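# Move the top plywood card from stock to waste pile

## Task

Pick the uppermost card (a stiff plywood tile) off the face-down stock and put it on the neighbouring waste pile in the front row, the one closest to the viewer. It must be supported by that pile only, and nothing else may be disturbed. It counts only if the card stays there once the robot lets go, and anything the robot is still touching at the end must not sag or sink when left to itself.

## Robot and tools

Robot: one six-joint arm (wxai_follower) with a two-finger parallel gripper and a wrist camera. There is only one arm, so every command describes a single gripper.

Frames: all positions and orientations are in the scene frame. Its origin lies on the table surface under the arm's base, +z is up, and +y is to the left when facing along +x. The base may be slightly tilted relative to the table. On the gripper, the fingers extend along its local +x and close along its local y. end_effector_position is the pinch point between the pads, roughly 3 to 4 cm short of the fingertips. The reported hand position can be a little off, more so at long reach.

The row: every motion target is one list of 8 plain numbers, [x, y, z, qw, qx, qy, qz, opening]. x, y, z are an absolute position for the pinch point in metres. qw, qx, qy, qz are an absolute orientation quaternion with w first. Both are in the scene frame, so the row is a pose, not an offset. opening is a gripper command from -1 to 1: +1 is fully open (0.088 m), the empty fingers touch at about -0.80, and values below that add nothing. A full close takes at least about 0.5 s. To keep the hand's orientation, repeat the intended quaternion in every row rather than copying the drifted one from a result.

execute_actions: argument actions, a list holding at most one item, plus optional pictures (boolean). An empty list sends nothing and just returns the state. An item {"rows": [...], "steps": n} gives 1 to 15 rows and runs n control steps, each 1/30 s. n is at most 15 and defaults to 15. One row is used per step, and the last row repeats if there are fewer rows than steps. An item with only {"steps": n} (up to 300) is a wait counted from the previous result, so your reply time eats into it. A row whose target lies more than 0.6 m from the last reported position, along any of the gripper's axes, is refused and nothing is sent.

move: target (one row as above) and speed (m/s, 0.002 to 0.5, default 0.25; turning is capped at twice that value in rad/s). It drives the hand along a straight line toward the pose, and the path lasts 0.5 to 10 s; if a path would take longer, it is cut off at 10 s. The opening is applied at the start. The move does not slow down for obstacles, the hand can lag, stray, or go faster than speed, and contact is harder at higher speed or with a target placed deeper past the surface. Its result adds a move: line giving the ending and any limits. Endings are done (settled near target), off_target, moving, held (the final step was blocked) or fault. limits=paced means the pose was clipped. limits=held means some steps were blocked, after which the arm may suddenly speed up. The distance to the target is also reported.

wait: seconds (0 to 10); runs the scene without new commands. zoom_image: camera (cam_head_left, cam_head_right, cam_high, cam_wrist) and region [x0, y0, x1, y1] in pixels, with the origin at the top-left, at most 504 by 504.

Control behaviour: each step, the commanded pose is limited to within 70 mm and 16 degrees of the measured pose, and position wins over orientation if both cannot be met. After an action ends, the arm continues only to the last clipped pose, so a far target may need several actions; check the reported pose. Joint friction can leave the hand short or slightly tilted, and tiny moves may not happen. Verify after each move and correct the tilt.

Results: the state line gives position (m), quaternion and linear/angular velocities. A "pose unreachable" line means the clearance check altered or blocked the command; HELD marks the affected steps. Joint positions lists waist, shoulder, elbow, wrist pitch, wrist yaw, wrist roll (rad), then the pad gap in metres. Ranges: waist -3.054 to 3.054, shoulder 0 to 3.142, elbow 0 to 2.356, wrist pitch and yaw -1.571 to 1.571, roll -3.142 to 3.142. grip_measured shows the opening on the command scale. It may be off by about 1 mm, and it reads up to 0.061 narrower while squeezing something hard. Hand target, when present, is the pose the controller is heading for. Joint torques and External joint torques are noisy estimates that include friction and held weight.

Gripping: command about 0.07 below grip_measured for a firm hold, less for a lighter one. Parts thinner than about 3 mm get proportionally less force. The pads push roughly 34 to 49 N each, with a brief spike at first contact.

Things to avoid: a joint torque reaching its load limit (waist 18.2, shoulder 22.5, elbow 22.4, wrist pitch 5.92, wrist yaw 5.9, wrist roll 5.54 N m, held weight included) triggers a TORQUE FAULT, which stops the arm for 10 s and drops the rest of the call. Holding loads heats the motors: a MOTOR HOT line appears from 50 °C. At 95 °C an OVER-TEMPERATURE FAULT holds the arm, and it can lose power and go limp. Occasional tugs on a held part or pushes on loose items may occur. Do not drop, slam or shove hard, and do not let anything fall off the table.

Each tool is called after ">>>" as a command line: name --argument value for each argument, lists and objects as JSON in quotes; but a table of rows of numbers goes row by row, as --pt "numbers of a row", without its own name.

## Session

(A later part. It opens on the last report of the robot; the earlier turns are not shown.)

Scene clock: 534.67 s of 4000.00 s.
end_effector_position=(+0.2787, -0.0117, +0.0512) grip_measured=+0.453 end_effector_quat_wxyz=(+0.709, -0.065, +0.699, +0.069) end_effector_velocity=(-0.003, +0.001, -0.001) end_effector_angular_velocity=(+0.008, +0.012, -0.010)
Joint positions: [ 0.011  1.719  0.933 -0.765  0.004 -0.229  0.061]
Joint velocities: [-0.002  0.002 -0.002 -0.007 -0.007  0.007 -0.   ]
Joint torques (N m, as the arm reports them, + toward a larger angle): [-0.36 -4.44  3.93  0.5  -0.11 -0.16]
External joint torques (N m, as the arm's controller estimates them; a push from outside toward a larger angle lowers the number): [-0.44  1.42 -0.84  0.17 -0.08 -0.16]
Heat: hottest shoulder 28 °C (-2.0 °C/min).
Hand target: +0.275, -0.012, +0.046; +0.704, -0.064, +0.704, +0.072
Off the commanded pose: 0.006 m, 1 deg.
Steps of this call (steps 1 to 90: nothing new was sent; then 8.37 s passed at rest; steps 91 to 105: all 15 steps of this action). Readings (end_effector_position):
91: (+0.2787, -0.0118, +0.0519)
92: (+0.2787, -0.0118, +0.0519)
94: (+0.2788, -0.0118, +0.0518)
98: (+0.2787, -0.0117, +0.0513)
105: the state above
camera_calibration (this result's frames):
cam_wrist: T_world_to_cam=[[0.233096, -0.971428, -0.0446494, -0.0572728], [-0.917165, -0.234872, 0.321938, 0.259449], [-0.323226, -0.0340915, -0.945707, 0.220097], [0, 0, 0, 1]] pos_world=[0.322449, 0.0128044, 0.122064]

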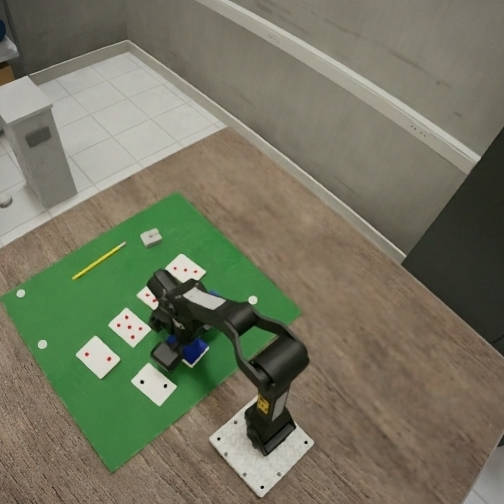

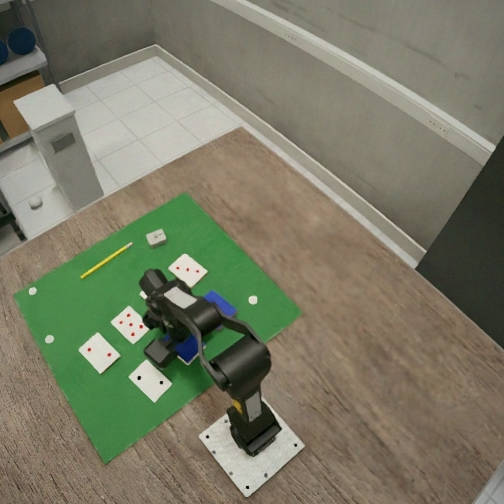

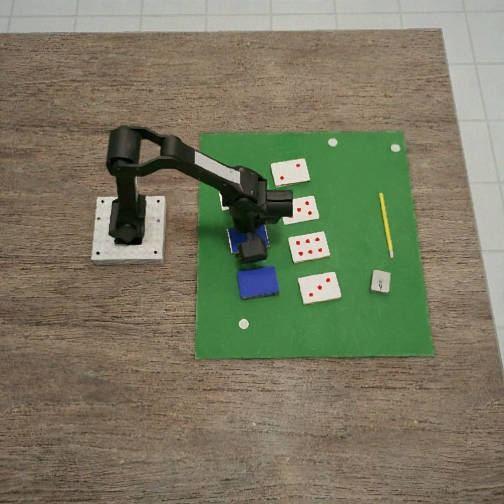

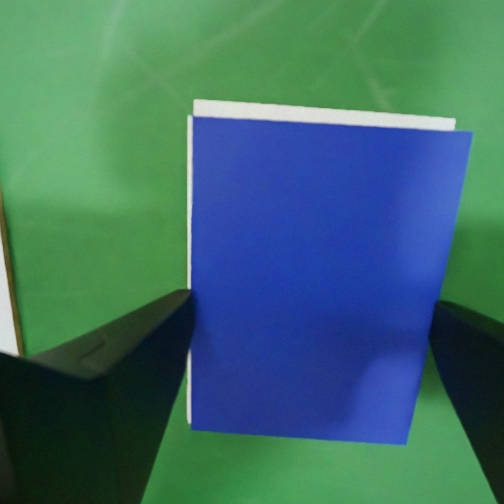

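>>> execute_actions --actions '[{"rows":[[0.2787,-0.0117,0.0512,0.709,-0.065,0.699,0.069,0.38],[0.2787,-0.0117,0.0512,0.709,-0.065,0.699,0.069,0.38],[0.2787,-0.0117,0.0512,0.709,-0.065,0.699,0.069,0.38],[0.2787,-0.0117,0.0512,0.709,-0.065,0.699,0.069,0.38],[0.2787,-0.0117,0.0512,0.709,-0.065,0.699,0.069,0.44],[0.2787,-0.0117,0.0512,0.709,-0.065,0.699,0.069,0.48],[0.2787,-0.0117,0.0512,0.709,-0.065,0.699,0.069,0.52],[0.2787,-0.0117,0.0512,0.709,-0.065,0.699,0.069,0.58],[0.2787,-0.0117,0.0512,0.709,-0.065,0.699,0.069,0.66],[0.2787,-0.0117,0.0512,0.709,-0.065,0.699,0.069,0.75]],"steps":15}]' --pictures false

>>> move --target '[0.279, -0.03, 0.16, 0.709, -0.065, 0.699, 0.069, 0.8]' --speed 0.08

Scene clock: 548.53 s of 4000.00 s.
end_effector_position=(+0.2787, -0.0116, +0.0512) grip_measured=+0.697 end_effector_quat_wxyz=(+0.709, -0.065, +0.699, +0.069) end_effector_velocity=(-0.002, +0.003, +0.000) end_effector_angular_velocity=(+0.022, +0.006, +0.005)
Joint positions: [ 0.011  1.719  0.933 -0.765  0.004 -0.229  0.073]
Joint velocities: [-0.002 -0.002 -0.002 -0.007 -0.022 -0.007  0.021]
Joint torques (N m, as the arm reports them, + toward a larger angle): [ 0.04 -5.78  5.01  0.13 -0.01  0.01]
External joint torques (N m, as the arm's controller estimates them; a push from outside toward a larger angle lowers the number): [-0.05  0.16  0.17 -0.23  0.02  0.01]
Heat: hottest shoulder 27 °C (-3.0 °C/min).
Hand target: +0.279, -0.012, +0.051; +0.709, -0.065, +0.699, +0.069
Off the commanded pose: 0.000 m, 0 deg.
Steps of this call (steps 1 to 90: nothing new was sent; then 10.37 s passed at rest; steps 91 to 105: all 15 steps of this action). Readings (end_effector_position):
91: (+0.2788, -0.0116, +0.0512)
92: (+0.2788, -0.0116, +0.0512)
94: (+0.2788, -0.0116, +0.0512)
98: (+0.2787, -0.0116, +0.0512)
105: the state above

Scene clock: 550.73 s of 4000.00 s.
end_effector_position=(+0.2775, -0.0287, +0.1532) grip_measured=+0.797 end_effector_quat_wxyz=(+0.701, -0.063, +0.707, +0.070) end_effector_velocity=(-0.002, +0.001, +0.004) end_effector_angular_velocity=(+0.023, +0.005, +0.015)
Joint positions: [-0.046  1.603  1.238 -1.208  0.004 -0.284  0.078]
Joint velocities: [-0.007 -0.002  0.012 -0.022 -0.022 -0.022 -0.   ]
Joint torques (N m, as the arm reports them, + toward a larger angle): [-0.13 -6.71  7.45  0.1  -0.13 -0.28]
External joint torques (N m, as the arm's controller estimates them; a push from outside toward a larger angle lowers the number): [-0.21 -0.97  2.01 -0.19 -0.1  -0.28]
Heat: hottest shoulder 28 °C (-1.0 °C/min).
Hand target: +0.280, -0.030, +0.160; +0.709, -0.065, +0.699, +0.069
Off the commanded pose: 0.007 m, 1 deg.
move: done
camera_calibration (this result's frames):
cam_wrist: T_world_to_cam=[[0.230047, -0.971827, -0.0512976, -0.067144], [-0.910101, -0.233506, 0.342333, 0.216473], [-0.344666, -0.0320667, -0.938177, 0.320539], [0, 0, 0, 1]] pos_world=[0.322938, -0.00442593, 0.223172]

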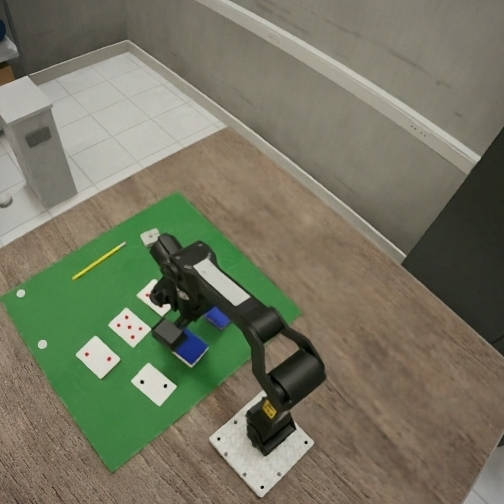

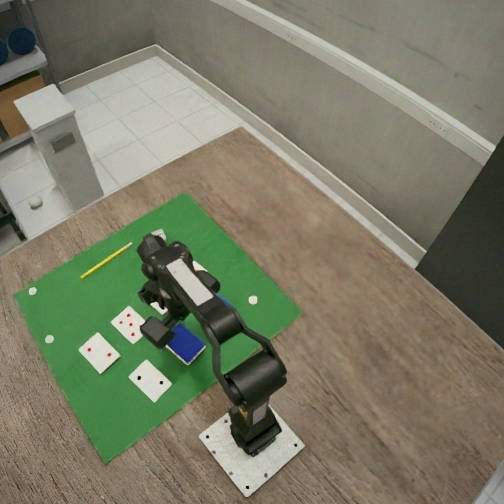

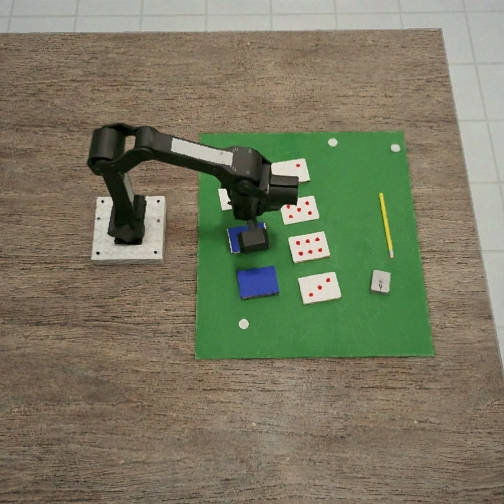

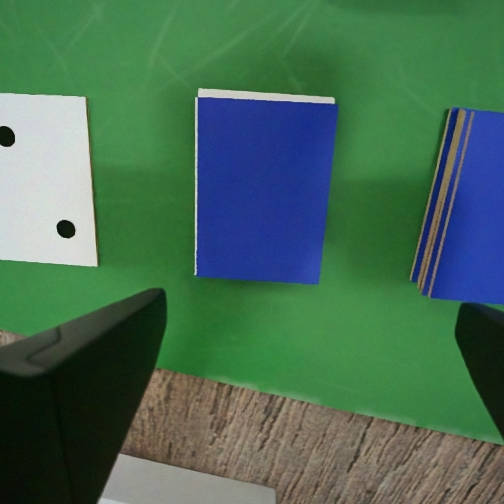

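>>> finished_scene --scene 1

The scene is finished: the task was done.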